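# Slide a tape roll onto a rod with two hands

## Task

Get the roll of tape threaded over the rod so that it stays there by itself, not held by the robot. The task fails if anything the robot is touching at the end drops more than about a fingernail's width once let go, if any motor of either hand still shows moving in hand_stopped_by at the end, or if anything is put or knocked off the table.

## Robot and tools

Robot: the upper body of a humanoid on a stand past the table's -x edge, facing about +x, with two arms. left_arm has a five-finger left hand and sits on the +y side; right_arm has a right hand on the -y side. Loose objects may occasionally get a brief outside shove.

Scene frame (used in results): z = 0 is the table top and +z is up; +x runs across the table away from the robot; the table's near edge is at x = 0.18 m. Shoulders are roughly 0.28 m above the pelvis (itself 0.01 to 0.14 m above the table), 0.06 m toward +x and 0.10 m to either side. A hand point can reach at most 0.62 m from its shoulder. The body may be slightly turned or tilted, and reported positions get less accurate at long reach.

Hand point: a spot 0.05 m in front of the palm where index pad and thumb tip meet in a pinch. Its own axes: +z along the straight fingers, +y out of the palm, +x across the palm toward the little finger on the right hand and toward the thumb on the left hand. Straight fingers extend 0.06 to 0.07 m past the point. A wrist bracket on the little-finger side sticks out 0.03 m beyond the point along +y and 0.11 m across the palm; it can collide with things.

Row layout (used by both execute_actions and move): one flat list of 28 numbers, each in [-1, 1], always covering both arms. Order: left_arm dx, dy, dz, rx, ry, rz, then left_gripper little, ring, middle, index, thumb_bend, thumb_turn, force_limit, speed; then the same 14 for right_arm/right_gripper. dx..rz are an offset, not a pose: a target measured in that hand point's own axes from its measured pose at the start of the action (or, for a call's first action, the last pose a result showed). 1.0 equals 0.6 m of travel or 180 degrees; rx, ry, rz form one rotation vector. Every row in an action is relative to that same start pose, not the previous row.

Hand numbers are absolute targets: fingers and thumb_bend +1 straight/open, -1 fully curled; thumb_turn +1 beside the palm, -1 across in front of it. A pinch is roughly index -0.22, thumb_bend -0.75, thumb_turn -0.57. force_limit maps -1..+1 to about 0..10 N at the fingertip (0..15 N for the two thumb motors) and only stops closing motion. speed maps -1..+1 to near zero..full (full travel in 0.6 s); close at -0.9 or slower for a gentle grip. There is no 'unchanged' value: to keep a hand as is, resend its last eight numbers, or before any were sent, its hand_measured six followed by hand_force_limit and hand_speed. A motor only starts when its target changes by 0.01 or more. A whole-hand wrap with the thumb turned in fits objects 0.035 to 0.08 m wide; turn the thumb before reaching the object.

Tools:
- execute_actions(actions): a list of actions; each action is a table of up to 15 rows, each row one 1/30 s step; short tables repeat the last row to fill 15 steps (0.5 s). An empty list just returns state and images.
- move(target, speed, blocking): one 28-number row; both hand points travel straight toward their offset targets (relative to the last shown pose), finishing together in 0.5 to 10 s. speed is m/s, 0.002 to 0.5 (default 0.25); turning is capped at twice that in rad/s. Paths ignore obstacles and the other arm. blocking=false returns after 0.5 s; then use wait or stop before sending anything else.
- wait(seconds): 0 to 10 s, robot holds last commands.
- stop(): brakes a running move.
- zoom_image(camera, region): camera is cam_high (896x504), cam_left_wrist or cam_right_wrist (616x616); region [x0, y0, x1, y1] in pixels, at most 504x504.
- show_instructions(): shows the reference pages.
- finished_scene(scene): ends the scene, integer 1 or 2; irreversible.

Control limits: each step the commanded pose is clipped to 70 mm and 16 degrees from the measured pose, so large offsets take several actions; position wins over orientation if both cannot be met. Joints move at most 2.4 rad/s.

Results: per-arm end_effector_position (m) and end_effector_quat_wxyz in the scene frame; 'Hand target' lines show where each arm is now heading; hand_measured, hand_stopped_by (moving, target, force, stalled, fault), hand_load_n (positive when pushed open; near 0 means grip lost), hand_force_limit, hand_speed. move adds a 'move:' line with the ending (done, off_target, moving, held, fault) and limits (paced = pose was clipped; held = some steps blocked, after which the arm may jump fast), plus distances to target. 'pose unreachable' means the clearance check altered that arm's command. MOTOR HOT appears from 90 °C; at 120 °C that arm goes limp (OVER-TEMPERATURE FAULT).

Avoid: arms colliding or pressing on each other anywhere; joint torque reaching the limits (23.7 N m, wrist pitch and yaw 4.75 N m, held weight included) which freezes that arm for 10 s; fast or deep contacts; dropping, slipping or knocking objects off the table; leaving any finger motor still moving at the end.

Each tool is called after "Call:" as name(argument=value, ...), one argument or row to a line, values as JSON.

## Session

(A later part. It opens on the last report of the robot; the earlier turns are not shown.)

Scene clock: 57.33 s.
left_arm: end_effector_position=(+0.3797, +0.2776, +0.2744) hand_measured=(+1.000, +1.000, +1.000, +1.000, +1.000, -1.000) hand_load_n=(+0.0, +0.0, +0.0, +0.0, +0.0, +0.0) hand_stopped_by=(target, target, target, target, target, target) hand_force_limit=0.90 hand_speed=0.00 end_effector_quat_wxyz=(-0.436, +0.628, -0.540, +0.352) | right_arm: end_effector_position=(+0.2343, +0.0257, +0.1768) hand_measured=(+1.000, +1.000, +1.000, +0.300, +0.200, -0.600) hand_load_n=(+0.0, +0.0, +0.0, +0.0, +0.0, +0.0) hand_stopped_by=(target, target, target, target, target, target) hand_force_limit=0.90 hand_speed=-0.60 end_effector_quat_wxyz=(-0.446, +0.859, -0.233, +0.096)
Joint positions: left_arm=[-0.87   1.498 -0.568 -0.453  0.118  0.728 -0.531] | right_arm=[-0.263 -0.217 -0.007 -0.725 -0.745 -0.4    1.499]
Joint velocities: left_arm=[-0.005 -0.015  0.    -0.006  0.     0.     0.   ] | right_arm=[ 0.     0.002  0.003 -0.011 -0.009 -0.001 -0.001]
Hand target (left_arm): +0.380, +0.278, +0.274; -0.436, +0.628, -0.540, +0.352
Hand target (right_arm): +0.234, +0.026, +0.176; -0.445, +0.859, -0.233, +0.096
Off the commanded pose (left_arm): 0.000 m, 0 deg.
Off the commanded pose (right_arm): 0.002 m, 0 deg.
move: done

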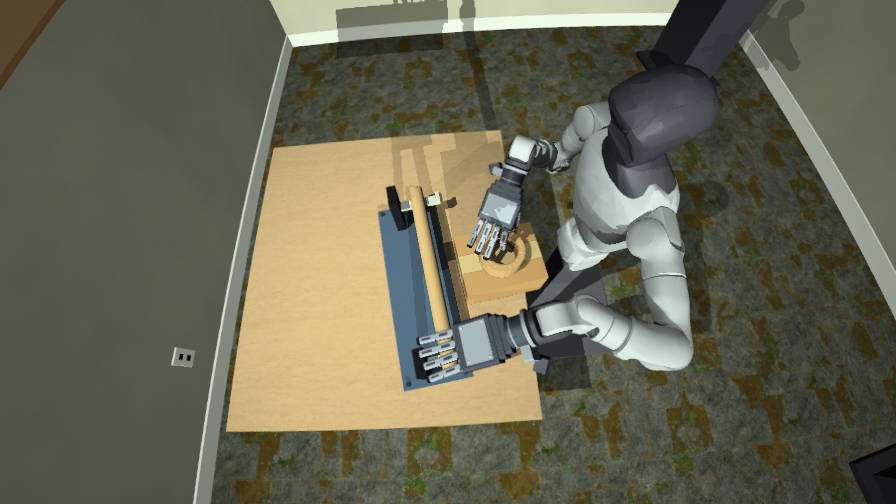

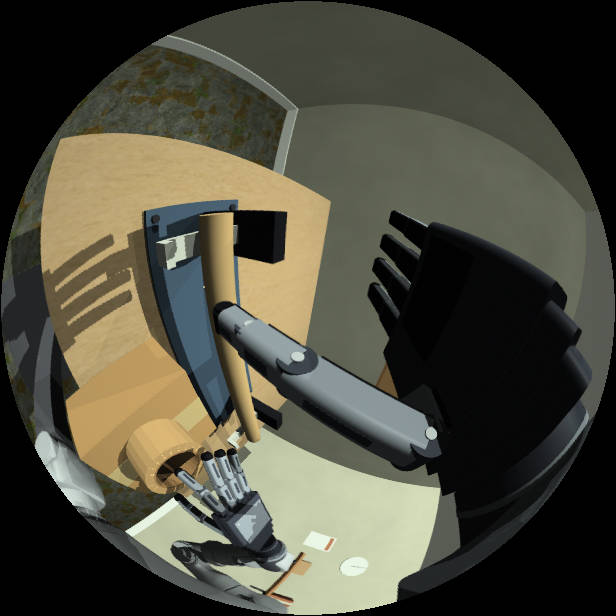

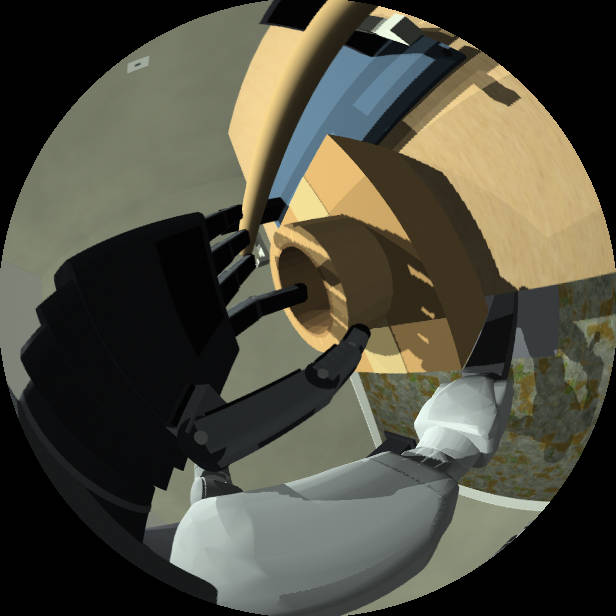

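Index is entering the hole; going a little deeper, then pinching.

Call:
move(
  target=[0,0,0,0,0,0,1,1,1,1,1,-1,0.9,0,0,0.026,0.024,0,0,0,1,1,1,0.2,0.2,-0.6,0.9,-0.6],
  speed=0.025,
)

Call:
move(
  target=[0,0,0,0,0,0,1,1,1,1,1,-1,0.9,0,0,0,0,0,0,0,1,1,1,-0.5,-0.5,-0.6,0.9,-0.6],
)

Call:
move(
  target=[0,0,0,0,0,0,1,1,1,1,1,-1,0.9,0,0,-0.11,-0.08,0,0,0,1,1,1,-0.5,-0.5,-0.6,0.9,-0.6],
  speed=0.06,
)

Scene clock: 64.80 s.
left_arm: end_effector_position=(+0.3797, +0.2776, +0.2744) hand_measured=(+1.000, +1.000, +1.000, +1.000, +1.000, -1.000) hand_load_n=(+0.0, +0.0, +0.0, +0.0, +0.0, +0.0) hand_stopped_by=(target, target, target, target, target, target) hand_force_limit=0.90 hand_speed=0.00 end_effector_quat_wxyz=(-0.436, +0.628, -0.540, +0.352) | right_arm: end_effector_position=(+0.2358, +0.0293, +0.1590) hand_measured=(+1.000, +1.000, +1.000, +0.200, +0.200, -0.600) hand_load_n=(+0.0, +0.0, +0.0, +0.0, +0.0, +0.0) hand_stopped_by=(target, target, target, target, target, target) hand_force_limit=0.90 hand_speed=-0.60 end_effector_quat_wxyz=(-0.451, +0.856, -0.233, +0.097)
Joint positions: left_arm=[-0.87   1.498 -0.568 -0.453  0.118  0.728 -0.531] | right_arm=[-0.202 -0.211  0.016 -0.658 -0.807 -0.482  1.38 ]
Joint velocities: left_arm=[ 0.     0.018 -0.002  0.    -0.008  0.     0.   ] | right_arm=[-0.003 -0.002  0.009 -0.011 -0.005  0.    -0.007]
Hand target (left_arm): +0.380, +0.278, +0.274; -0.436, +0.628, -0.540, +0.352
Hand target (right_arm): +0.235, +0.029, +0.156; -0.447, +0.858, -0.234, +0.095
Off the commanded pose (left_arm): 0.000 m, 0 deg.
Off the commanded pose (right_arm): 0.004 m, 1 deg.
move: off_target (right_arm)

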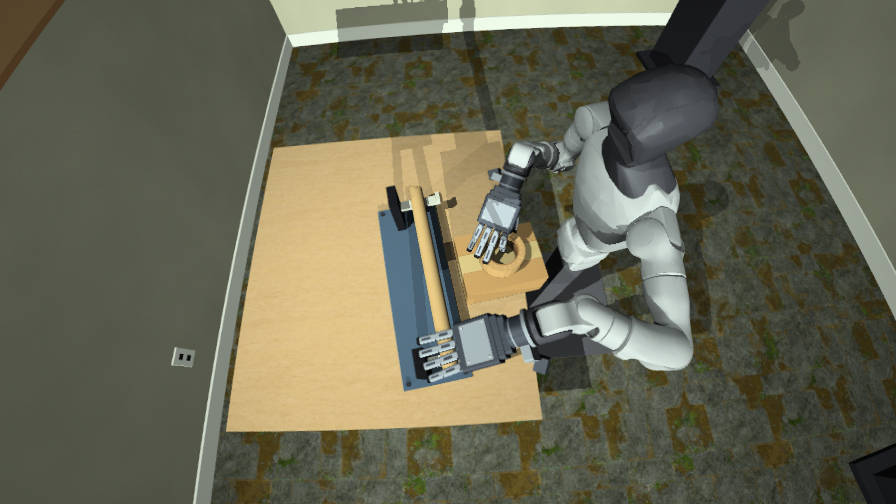

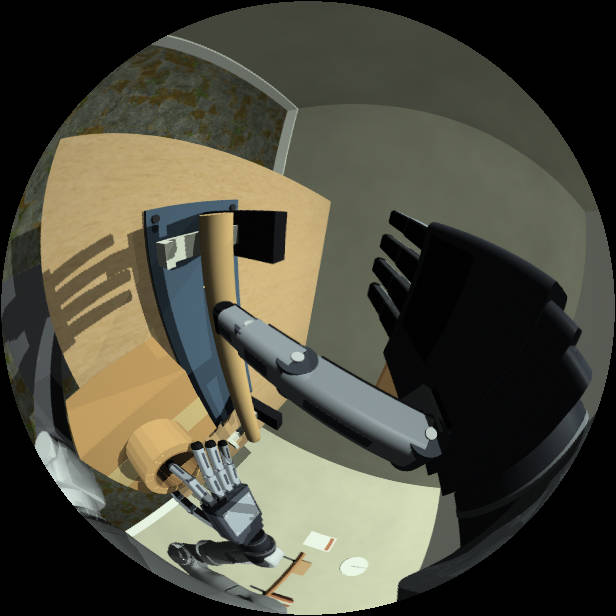

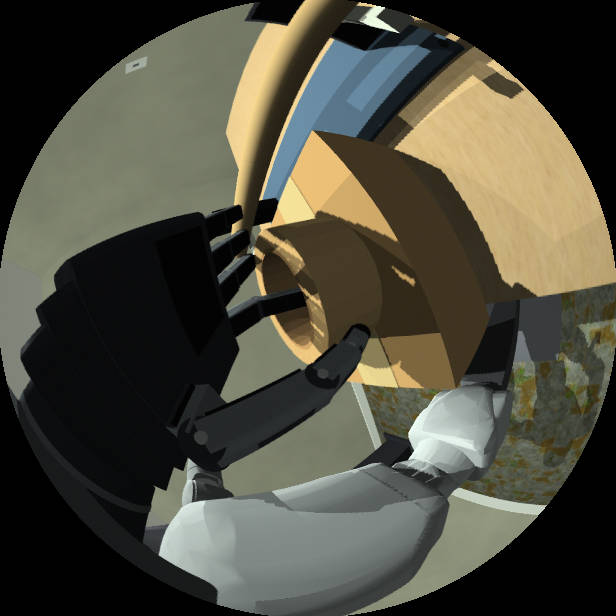

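Scene clock: 65.83 s.
left_arm: end_effector_position=(+0.3797, +0.2776, +0.2744) hand_measured=(+1.000, +1.000, +1.000, +1.000, +1.000, -1.000) hand_load_n=(+0.0, +0.0, +0.0, +0.0, +0.0, +0.0) hand_stopped_by=(target, target, target, target, target, target) hand_force_limit=0.90 hand_speed=0.00 end_effector_quat_wxyz=(-0.436, +0.628, -0.540, +0.352) | right_arm: end_effector_position=(+0.2358, +0.0294, +0.1590) hand_measured=(+1.000, +1.000, +1.000, -0.172, -0.082, -0.600) hand_load_n=(+0.0, +0.0, +0.0, +12.0, +13.5, +0.5) hand_stopped_by=(target, target, target, force, force, target) hand_force_limit=0.90 hand_speed=-0.60 end_effector_quat_wxyz=(-0.451, +0.856, -0.233, +0.097)
Joint positions: left_arm=[-0.87   1.498 -0.568 -0.453  0.118  0.728 -0.531] | right_arm=[-0.202 -0.211  0.016 -0.658 -0.807 -0.482  1.38 ]
Joint velocities: left_arm=[-0.006  0.009 -0.003 -0.015  0.008  0.     0.   ] | right_arm=[-0.006  0.006  0.008  0.008  0.006  0.     0.   ]
Hand target (left_arm): +0.380, +0.278, +0.274; -0.436, +0.628, -0.540, +0.352
Hand target (right_arm): +0.236, +0.029, +0.159; -0.451, +0.856, -0.233, +0.097
Off the commanded pose (left_arm): 0.000 m, 0 deg.
Off the commanded pose (right_arm): 0.000 m, 0 deg.
move: done

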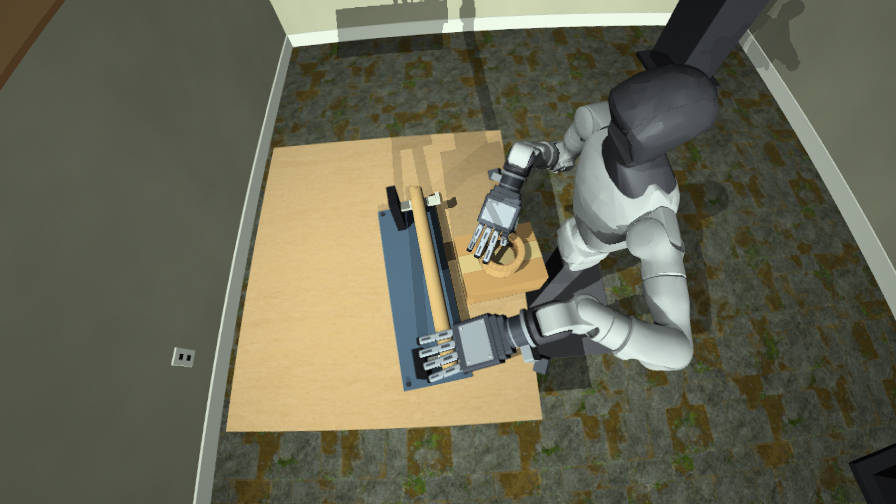

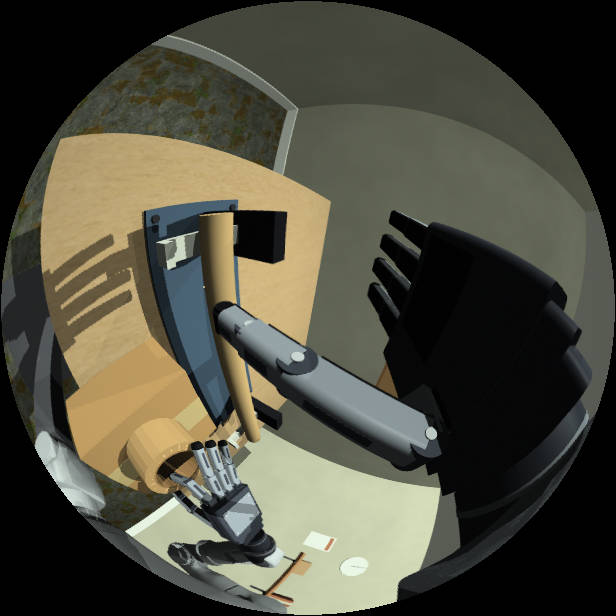

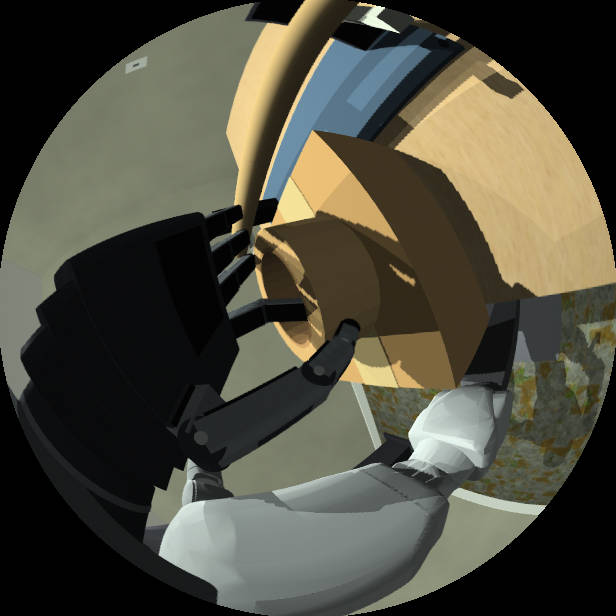

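Scene clock: 67.50 s.
left_arm: end_effector_position=(+0.3797, +0.2776, +0.2744) hand_measured=(+1.000, +1.000, +1.000, +1.000, +1.000, -1.000) hand_load_n=(+0.0, +0.0, +0.0, +0.0, +0.0, +0.0) hand_stopped_by=(target, target, target, target, target, target) hand_force_limit=0.90 hand_speed=0.00 end_effector_quat_wxyz=(-0.436, +0.628, -0.540, +0.352) | right_arm: end_effector_position=(+0.2374, +0.0267, +0.2384) hand_measured=(+1.000, +1.000, +1.000, -0.170, -0.082, -0.600) hand_load_n=(+0.0, +0.0, +0.0, +15.0, +10.0, +2.5) hand_stopped_by=(target, target, target, force, force, target) hand_force_limit=0.90 hand_speed=-0.60 end_effector_quat_wxyz=(-0.450, +0.858, -0.228, +0.096)
Joint positions: left_arm=[-0.87   1.498 -0.568 -0.453  0.118  0.728 -0.531] | right_arm=[-0.565 -0.418  0.027 -0.871 -0.584  0.043  1.64 ]
Joint velocities: left_arm=[-0.017  0.     0.005  0.     0.002  0.     0.   ] | right_arm=[-0.012 -0.006 -0.005  0.005 -0.002  0.005  0.   ]
Hand target (left_arm): +0.380, +0.278, +0.274; -0.436, +0.628, -0.540, +0.352
Hand target (right_arm): +0.236, +0.027, +0.238; -0.449, +0.860, -0.226, +0.094
Off the commanded pose (left_arm): 0.000 m, 0 deg.
Off the commanded pose (right_arm): 0.002 m, 1 deg.
joint sent to its limit (right arm) — the command would take joint 7 (wrist yaw) past its upper limit, so that joint was sent only as far as its limit.
move: done

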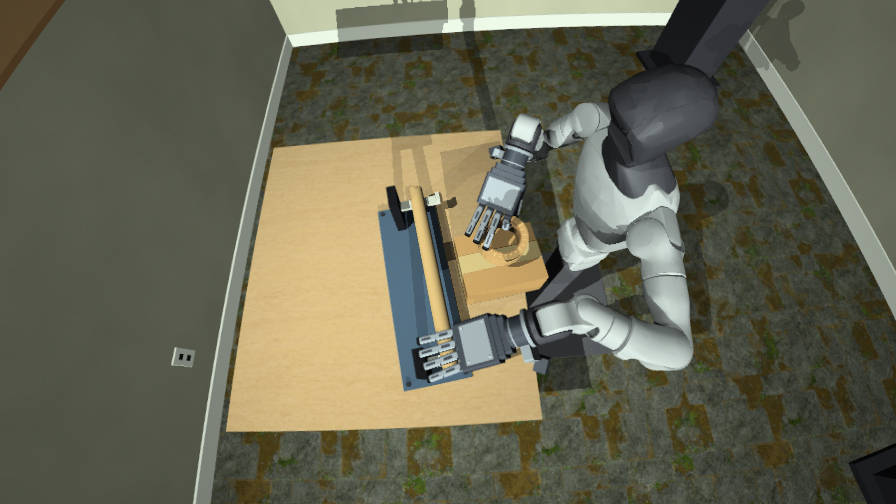

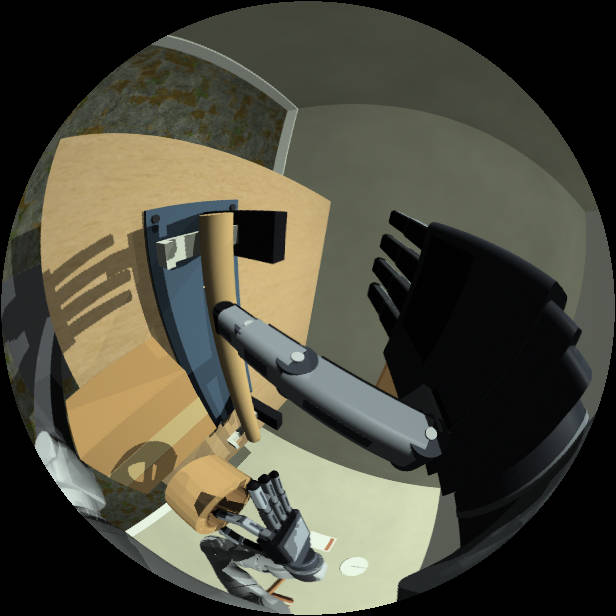

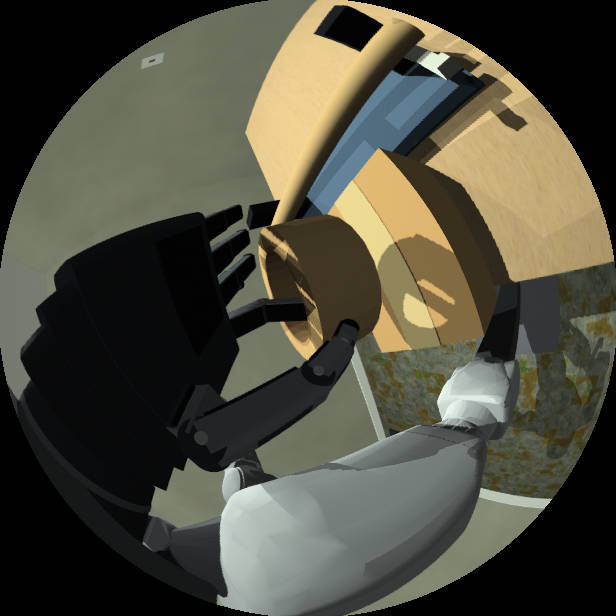

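Call:
execute_actions(
  actions=[],
)

Call:
move(
  target=[0,0,0,0,0,0,1,1,1,1,1,-1,0.9,0,0.25,-0.25,0,0,0,0,1,1,1,-0.5,-0.5,-0.6,0.9,-0.6],
  speed=0.15,
)

Scene clock: 92.70 s.
left_arm: end_effector_position=(+0.3797, +0.2776, +0.2744) hand_measured=(+1.000, +1.000, +1.000, +1.000, +1.000, -1.000) hand_load_n=(+0.0, +0.0, +0.0, +0.0, +0.0, +0.0) hand_stopped_by=(target, target, target, target, target, target) hand_force_limit=0.90 hand_speed=0.00 end_effector_quat_wxyz=(-0.436, +0.628, -0.540, +0.352) | right_arm: end_effector_position=(+0.2374, +0.0267, +0.2384) hand_measured=(+1.000, +1.000, +1.000, -0.170, -0.082, -0.600) hand_load_n=(+0.0, +0.0, +0.0, +15.0, +10.0, +2.5) hand_stopped_by=(target, target, target, force, force, target) hand_force_limit=0.90 hand_speed=-0.60 end_effector_quat_wxyz=(-0.450, +0.858, -0.228, +0.096)
Joint positions: left_arm=[-0.87   1.498 -0.568 -0.453  0.118  0.728 -0.531] | right_arm=[-0.565 -0.418  0.027 -0.871 -0.584  0.043  1.64 ]
Joint velocities: left_arm=[-0.003  0.008  0.006 -0.002  0.     0.     0.   ] | right_arm=[-0.009 -0.003 -0.015 -0.002 -0.014  0.     0.   ]
Hand target (left_arm): +0.380, +0.278, +0.274; -0.436, +0.628, -0.540, +0.352
Hand target (right_arm): +0.236, +0.027, +0.238; -0.449, +0.860, -0.226, +0.094
Off the commanded pose (left_arm): 0.000 m, 0 deg.
Off the commanded pose (right_arm): 0.002 m, 1 deg.

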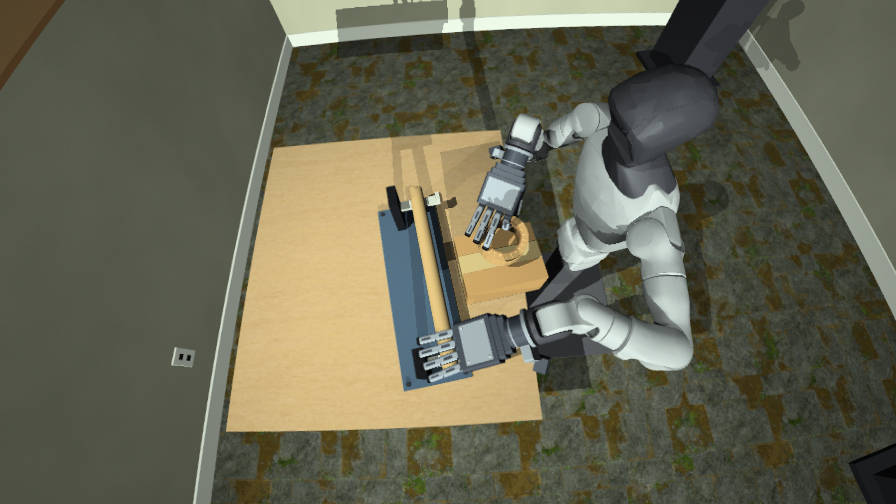

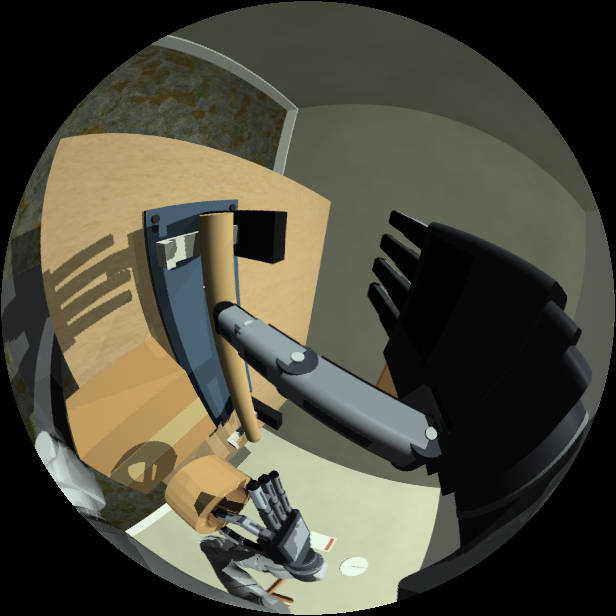

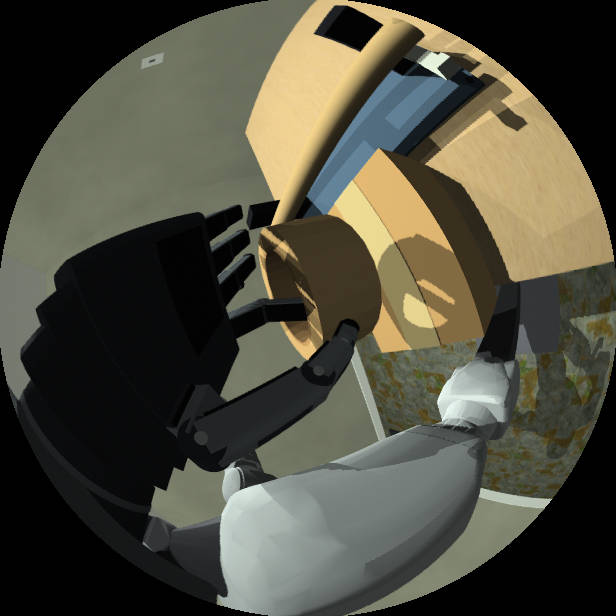

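Scene clock: 94.63 s.
left_arm: end_effector_position=(+0.3797, +0.2776, +0.2744) hand_measured=(+1.000, +1.000, +1.000, +1.000, +1.000, -1.000) hand_load_n=(+0.0, +0.0, +0.0, +0.0, +0.0, +0.0) hand_stopped_by=(target, target, target, target, target, target) hand_force_limit=0.90 hand_speed=0.00 end_effector_quat_wxyz=(-0.436, +0.628, -0.540, +0.352) | right_arm: end_effector_position=(+0.4116, +0.0330, +0.3525) hand_measured=(+1.000, +1.000, +1.000, -0.170, -0.082, -0.600) hand_load_n=(+0.0, +0.0, +0.0, +15.0, +10.0, +2.5) hand_stopped_by=(target, target, target, force, force, target) hand_force_limit=0.90 hand_speed=-0.60 end_effector_quat_wxyz=(-0.458, +0.856, -0.218, +0.099)
Joint positions: left_arm=[-0.87   1.498 -0.568 -0.453  0.118  0.728 -0.531] | right_arm=[-1.601 -0.558  0.012  0.845 -0.478 -0.685  1.459]
Joint velocities: left_arm=[-0.002 -0.002  0.006  0.006  0.     0.     0.   ] | right_arm=[-0.005  0.025 -0.074 -0.02  -0.055 -0.018  0.012]
Hand target (left_arm): +0.380, +0.278, +0.274; -0.436, +0.628, -0.540, +0.352
Hand target (right_arm): +0.412, +0.033, +0.352; -0.456, +0.857, -0.219, +0.099
Off the commanded pose (left_arm): 0.000 m, 0 deg.
Off the commanded pose (right_arm): 0.006 m, 1 deg.
joint sent to its limit (right arm) — the command would take joint 1 (shoulder pitch) past its lower limit, so that joint was sent only as far as its limit.
move: off_target (right_arm)

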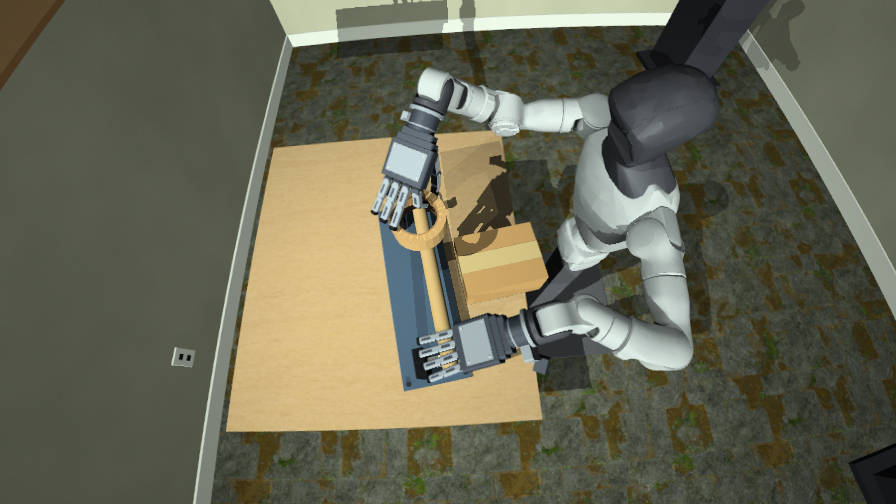

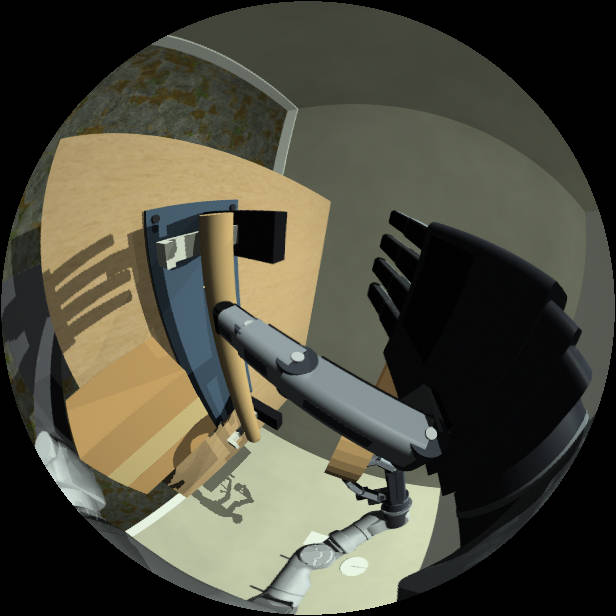

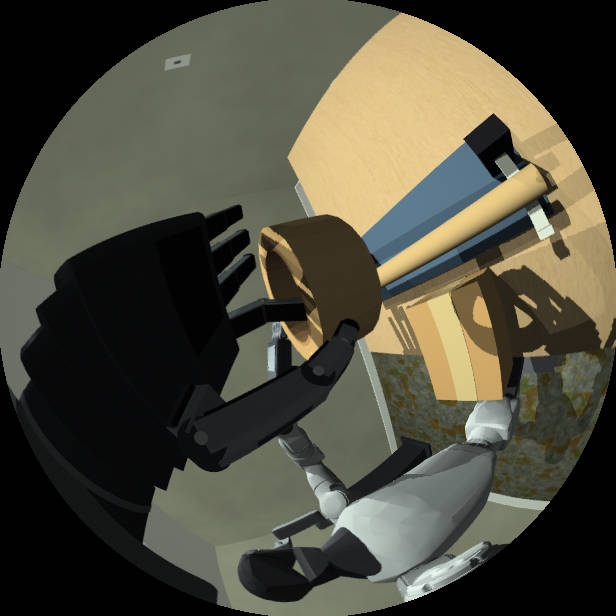

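Call:
move(
  target=[0.08,0.1,0.06,0,0,0,1,1,1,1,1,-1,0.9,0,0.084,0.2,-0.23,0.376,-0.022,0.607,1,1,1,-0.5,-0.5,-0.6,0.9,-0.6],
  speed=0.25,
)

Scene clock: 114.13 s.
left_arm: end_effector_position=(+0.3939, +0.2367, +0.2016) hand_measured=(+1.000, +1.000, +1.000, +1.000, +1.000, -1.000) hand_load_n=(+0.0, +0.0, +0.0, +0.0, +0.0, +0.0) hand_stopped_by=(target, target, target, target, target, target) hand_force_limit=0.90 hand_speed=0.00 end_effector_quat_wxyz=(-0.433, +0.633, -0.538, +0.350) | right_arm: end_effector_position=(+0.3627, -0.1563, +0.3366) hand_measured=(+1.000, +1.000, +1.000, -0.170, -0.082, -0.600) hand_load_n=(+0.0, +0.0, +0.0, +10.5, +13.0, +3.0) hand_stopped_by=(target, target, target, force, force, target) hand_force_limit=0.90 hand_speed=-0.60 end_effector_quat_wxyz=(+0.704, +0.029, +0.677, +0.215)
Joint positions: left_arm=[-0.87   1.189 -0.839 -0.46   0.344  0.969 -0.405] | right_arm=[-0.252  0.029 -1.025 -0.659  0.321  0.917  0.828]
Joint velocities: left_arm=[ 0.005 -0.005  0.003 -0.005  0.017  0.     0.   ] | right_arm=[ 0.02  -0.005  0.012 -0.012  0.023 -0.023 -0.034]
Hand target (left_arm): +0.395, +0.238, +0.202; -0.435, +0.632, -0.538, +0.350
Hand target (right_arm): +0.362, -0.156, +0.337; +0.705, +0.029, +0.675, +0.216
Off the commanded pose (left_arm): 0.006 m, 1 deg.
Off the commanded pose (right_arm): 0.013 m, 4 deg.
joint sent to its limit (right arm) — the command would take joint 2 (shoulder roll) past its upper limit, so that joint was sent only as far as its limit.
move: off_target (left_arm, right_arm)

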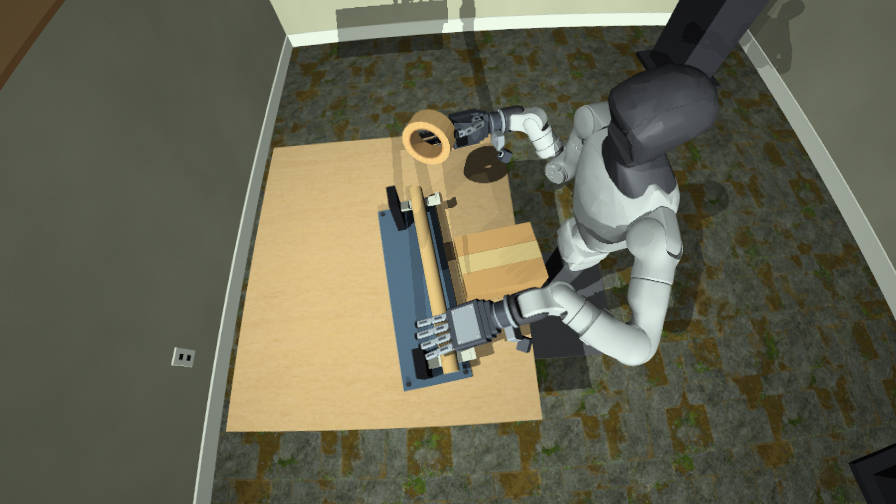

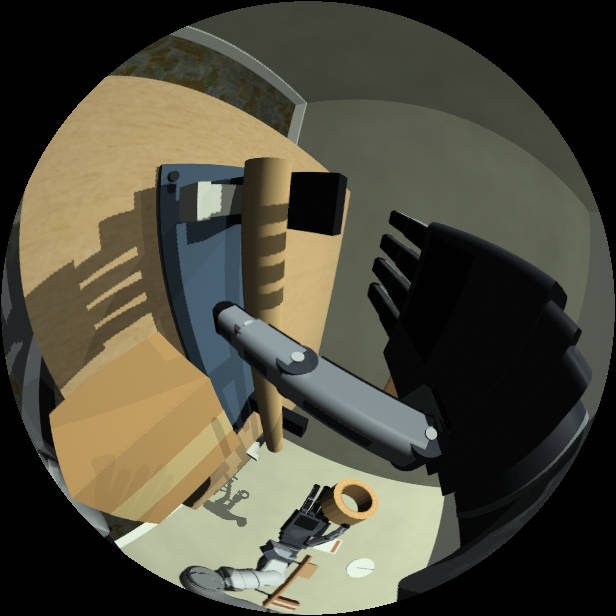

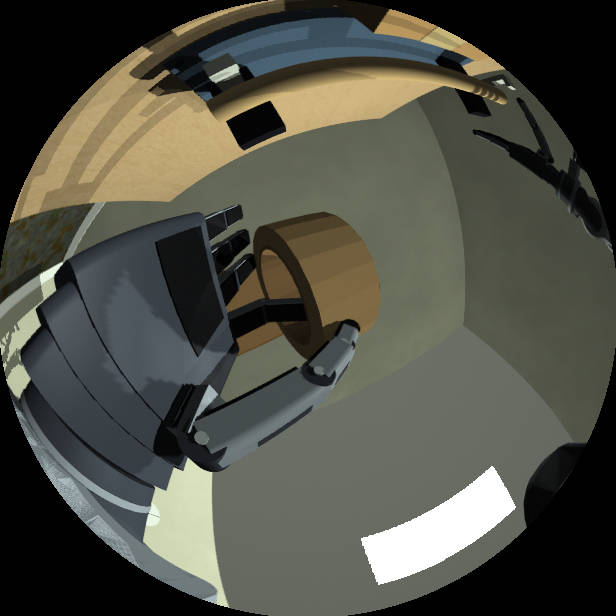

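Call:
move(
  target=[0.07,0.06,0.068,0,0,0,1,1,1,1,1,-1,0.9,0,0,0,0,0,0,0,1,1,1,-0.5,-0.5,-0.6,0.9,-0.6],
  speed=0.1,
)

Call:
zoom_image(
  camera="cam_high",
  region=[360,240,580,400],
)

Scene clock: 121.17 s.
left_arm: end_effector_position=(+0.4203, +0.2018, +0.1473) hand_measured=(+1.000, +1.000, +1.000, +1.000, +1.000, -1.000) hand_load_n=(+0.0, +0.0, +0.0, +0.0, +0.0, +0.0) hand_stopped_by=(target, target, target, target, target, target) hand_force_limit=0.90 hand_speed=0.00 end_effector_quat_wxyz=(-0.428, +0.639, -0.536, +0.347) | right_arm: end_effector_position=(+0.3627, -0.1564, +0.3367) hand_measured=(+1.000, +1.000, +1.000, -0.170, -0.082, -0.600) hand_load_n=(+0.0, +0.0, +0.0, +10.5, +13.0, +3.0) hand_stopped_by=(target, target, target, force, force, target) hand_force_limit=0.90 hand_speed=-0.60 end_effector_quat_wxyz=(+0.704, +0.029, +0.676, +0.215)
Joint positions: left_arm=[-0.906  0.876 -0.988 -0.19   0.442  0.997 -0.3  ] | right_arm=[-0.251  0.029 -1.024 -0.659  0.322  0.916  0.826]
Joint velocities: left_arm=[-0.008 -0.002  0.002 -0.003 -0.003  0.     0.001] | right_arm=[ 0.006 -0.002 -0.011  0.     0.     0.     0.   ]
Hand target (left_arm): +0.421, +0.202, +0.149; -0.431, +0.637, -0.536, +0.348
Hand target (right_arm): +0.363, -0.156, +0.337; +0.704, +0.029, +0.677, +0.215
Off the commanded pose (left_arm): 0.006 m, 1 deg.
Off the commanded pose (right_arm): 0.000 m, 0 deg.
move: off_target (left_arm)

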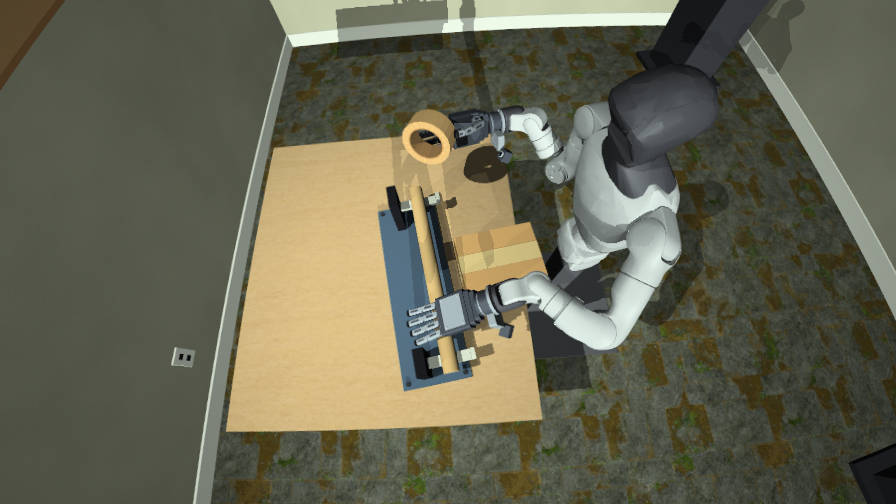

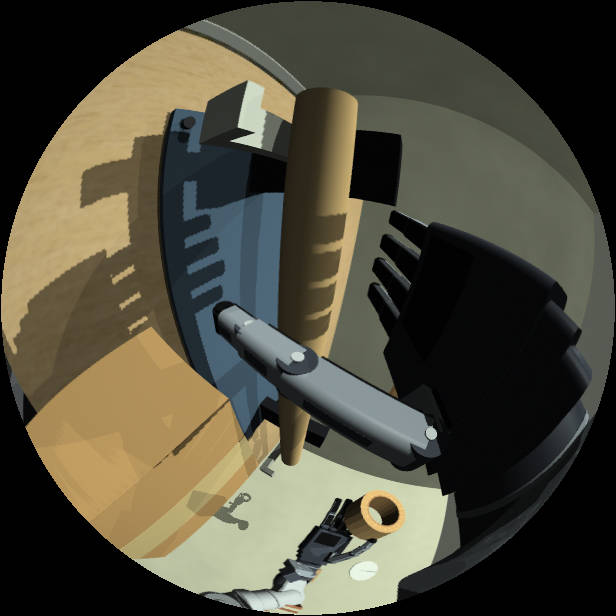

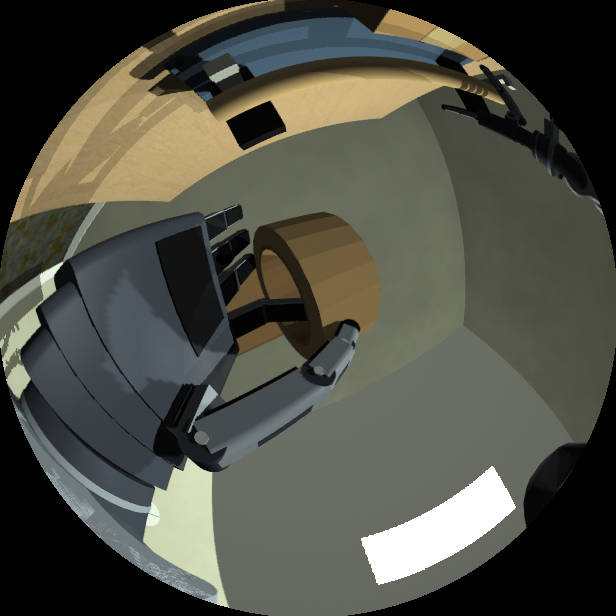

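Region (360, 240, 580, 400) of cam_high's 896x504 image, scaled by 2.291, with more detail than that image has; it fills the top 367 rows of this view, and the rest is white.

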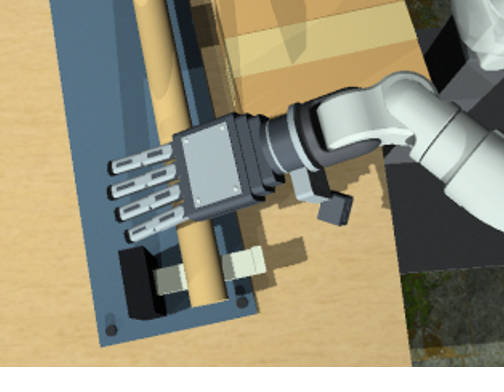

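Call:
move(
  target=[0.01,0.05,0.04,0,0,0,1,1,1,1,1,-1,0.9,0,0,0,0,0,0,0,1,1,1,-0.5,-0.5,-0.6,0.9,-0.6],
  speed=0.05,
)

Scene clock: 124.60 s.
left_arm: end_effector_position=(+0.4301, +0.2005, +0.1099) hand_measured=(+1.000, +1.000, +1.000, +1.000, +1.000, -1.000) hand_load_n=(+0.0, +0.0, +0.0, +0.0, +0.0, +0.0) hand_stopped_by=(target, target, target, target, target, target) hand_force_limit=0.90 hand_speed=0.00 end_effector_quat_wxyz=(-0.430, +0.640, -0.536, +0.345) | right_arm: end_effector_position=(+0.3627, -0.1564, +0.3367) hand_measured=(+1.000, +1.000, +1.000, -0.170, -0.082, -0.600) hand_load_n=(+0.0, +0.0, +0.0, +10.5, +13.0, +3.0) hand_stopped_by=(target, target, target, force, force, target) hand_force_limit=0.90 hand_speed=-0.60 end_effector_quat_wxyz=(+0.704, +0.029, +0.676, +0.215)
Joint positions: left_arm=[-0.862  0.753 -0.991  0.037  0.442  0.879 -0.172] | right_arm=[-0.251  0.029 -1.024 -0.659  0.322  0.916  0.826]
Joint velocities: left_arm=[-0.009  0.003 -0.014 -0.003  0.009 -0.001  0.   ] | right_arm=[-0.017  0.002 -0.011 -0.005  0.008  0.     0.   ]
Hand target (left_arm): +0.430, +0.200, +0.109; -0.429, +0.640, -0.535, +0.345
Hand target (right_arm): +0.363, -0.156, +0.337; +0.704, +0.029, +0.676, +0.215
Off the commanded pose (left_arm): 0.003 m, 0 deg.
Off the commanded pose (right_arm): 0.000 m, 0 deg.
move: done

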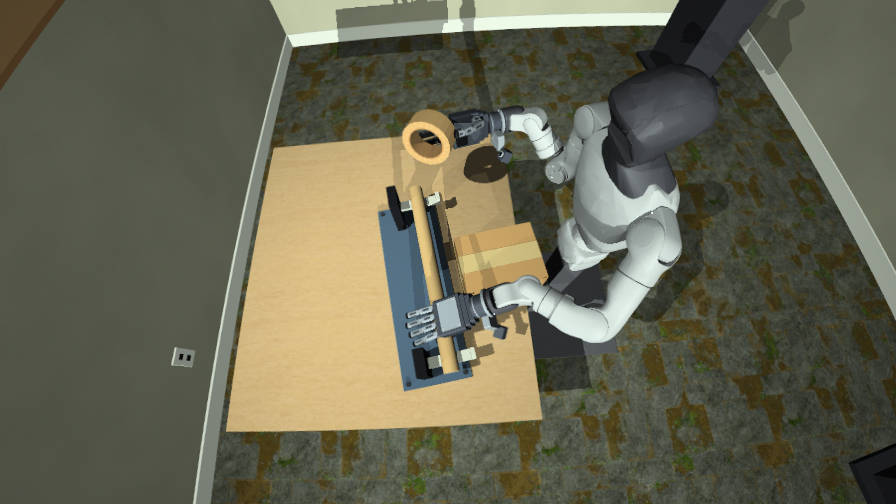

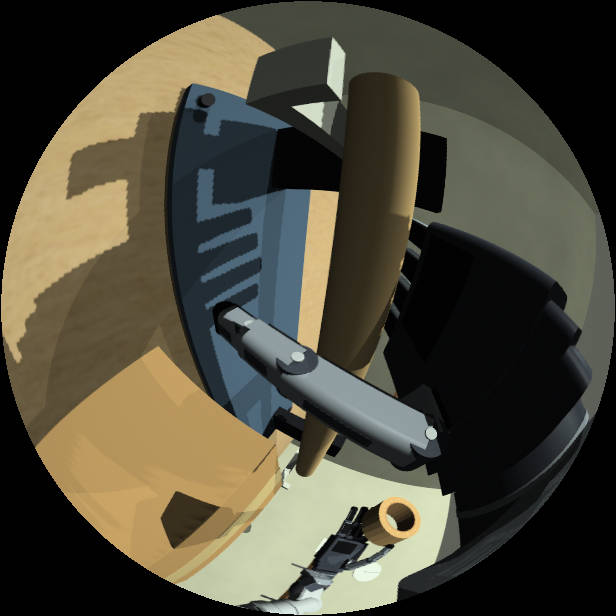

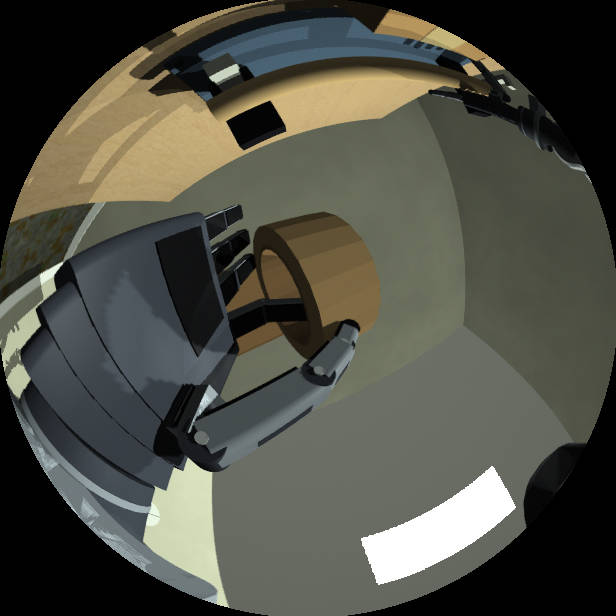

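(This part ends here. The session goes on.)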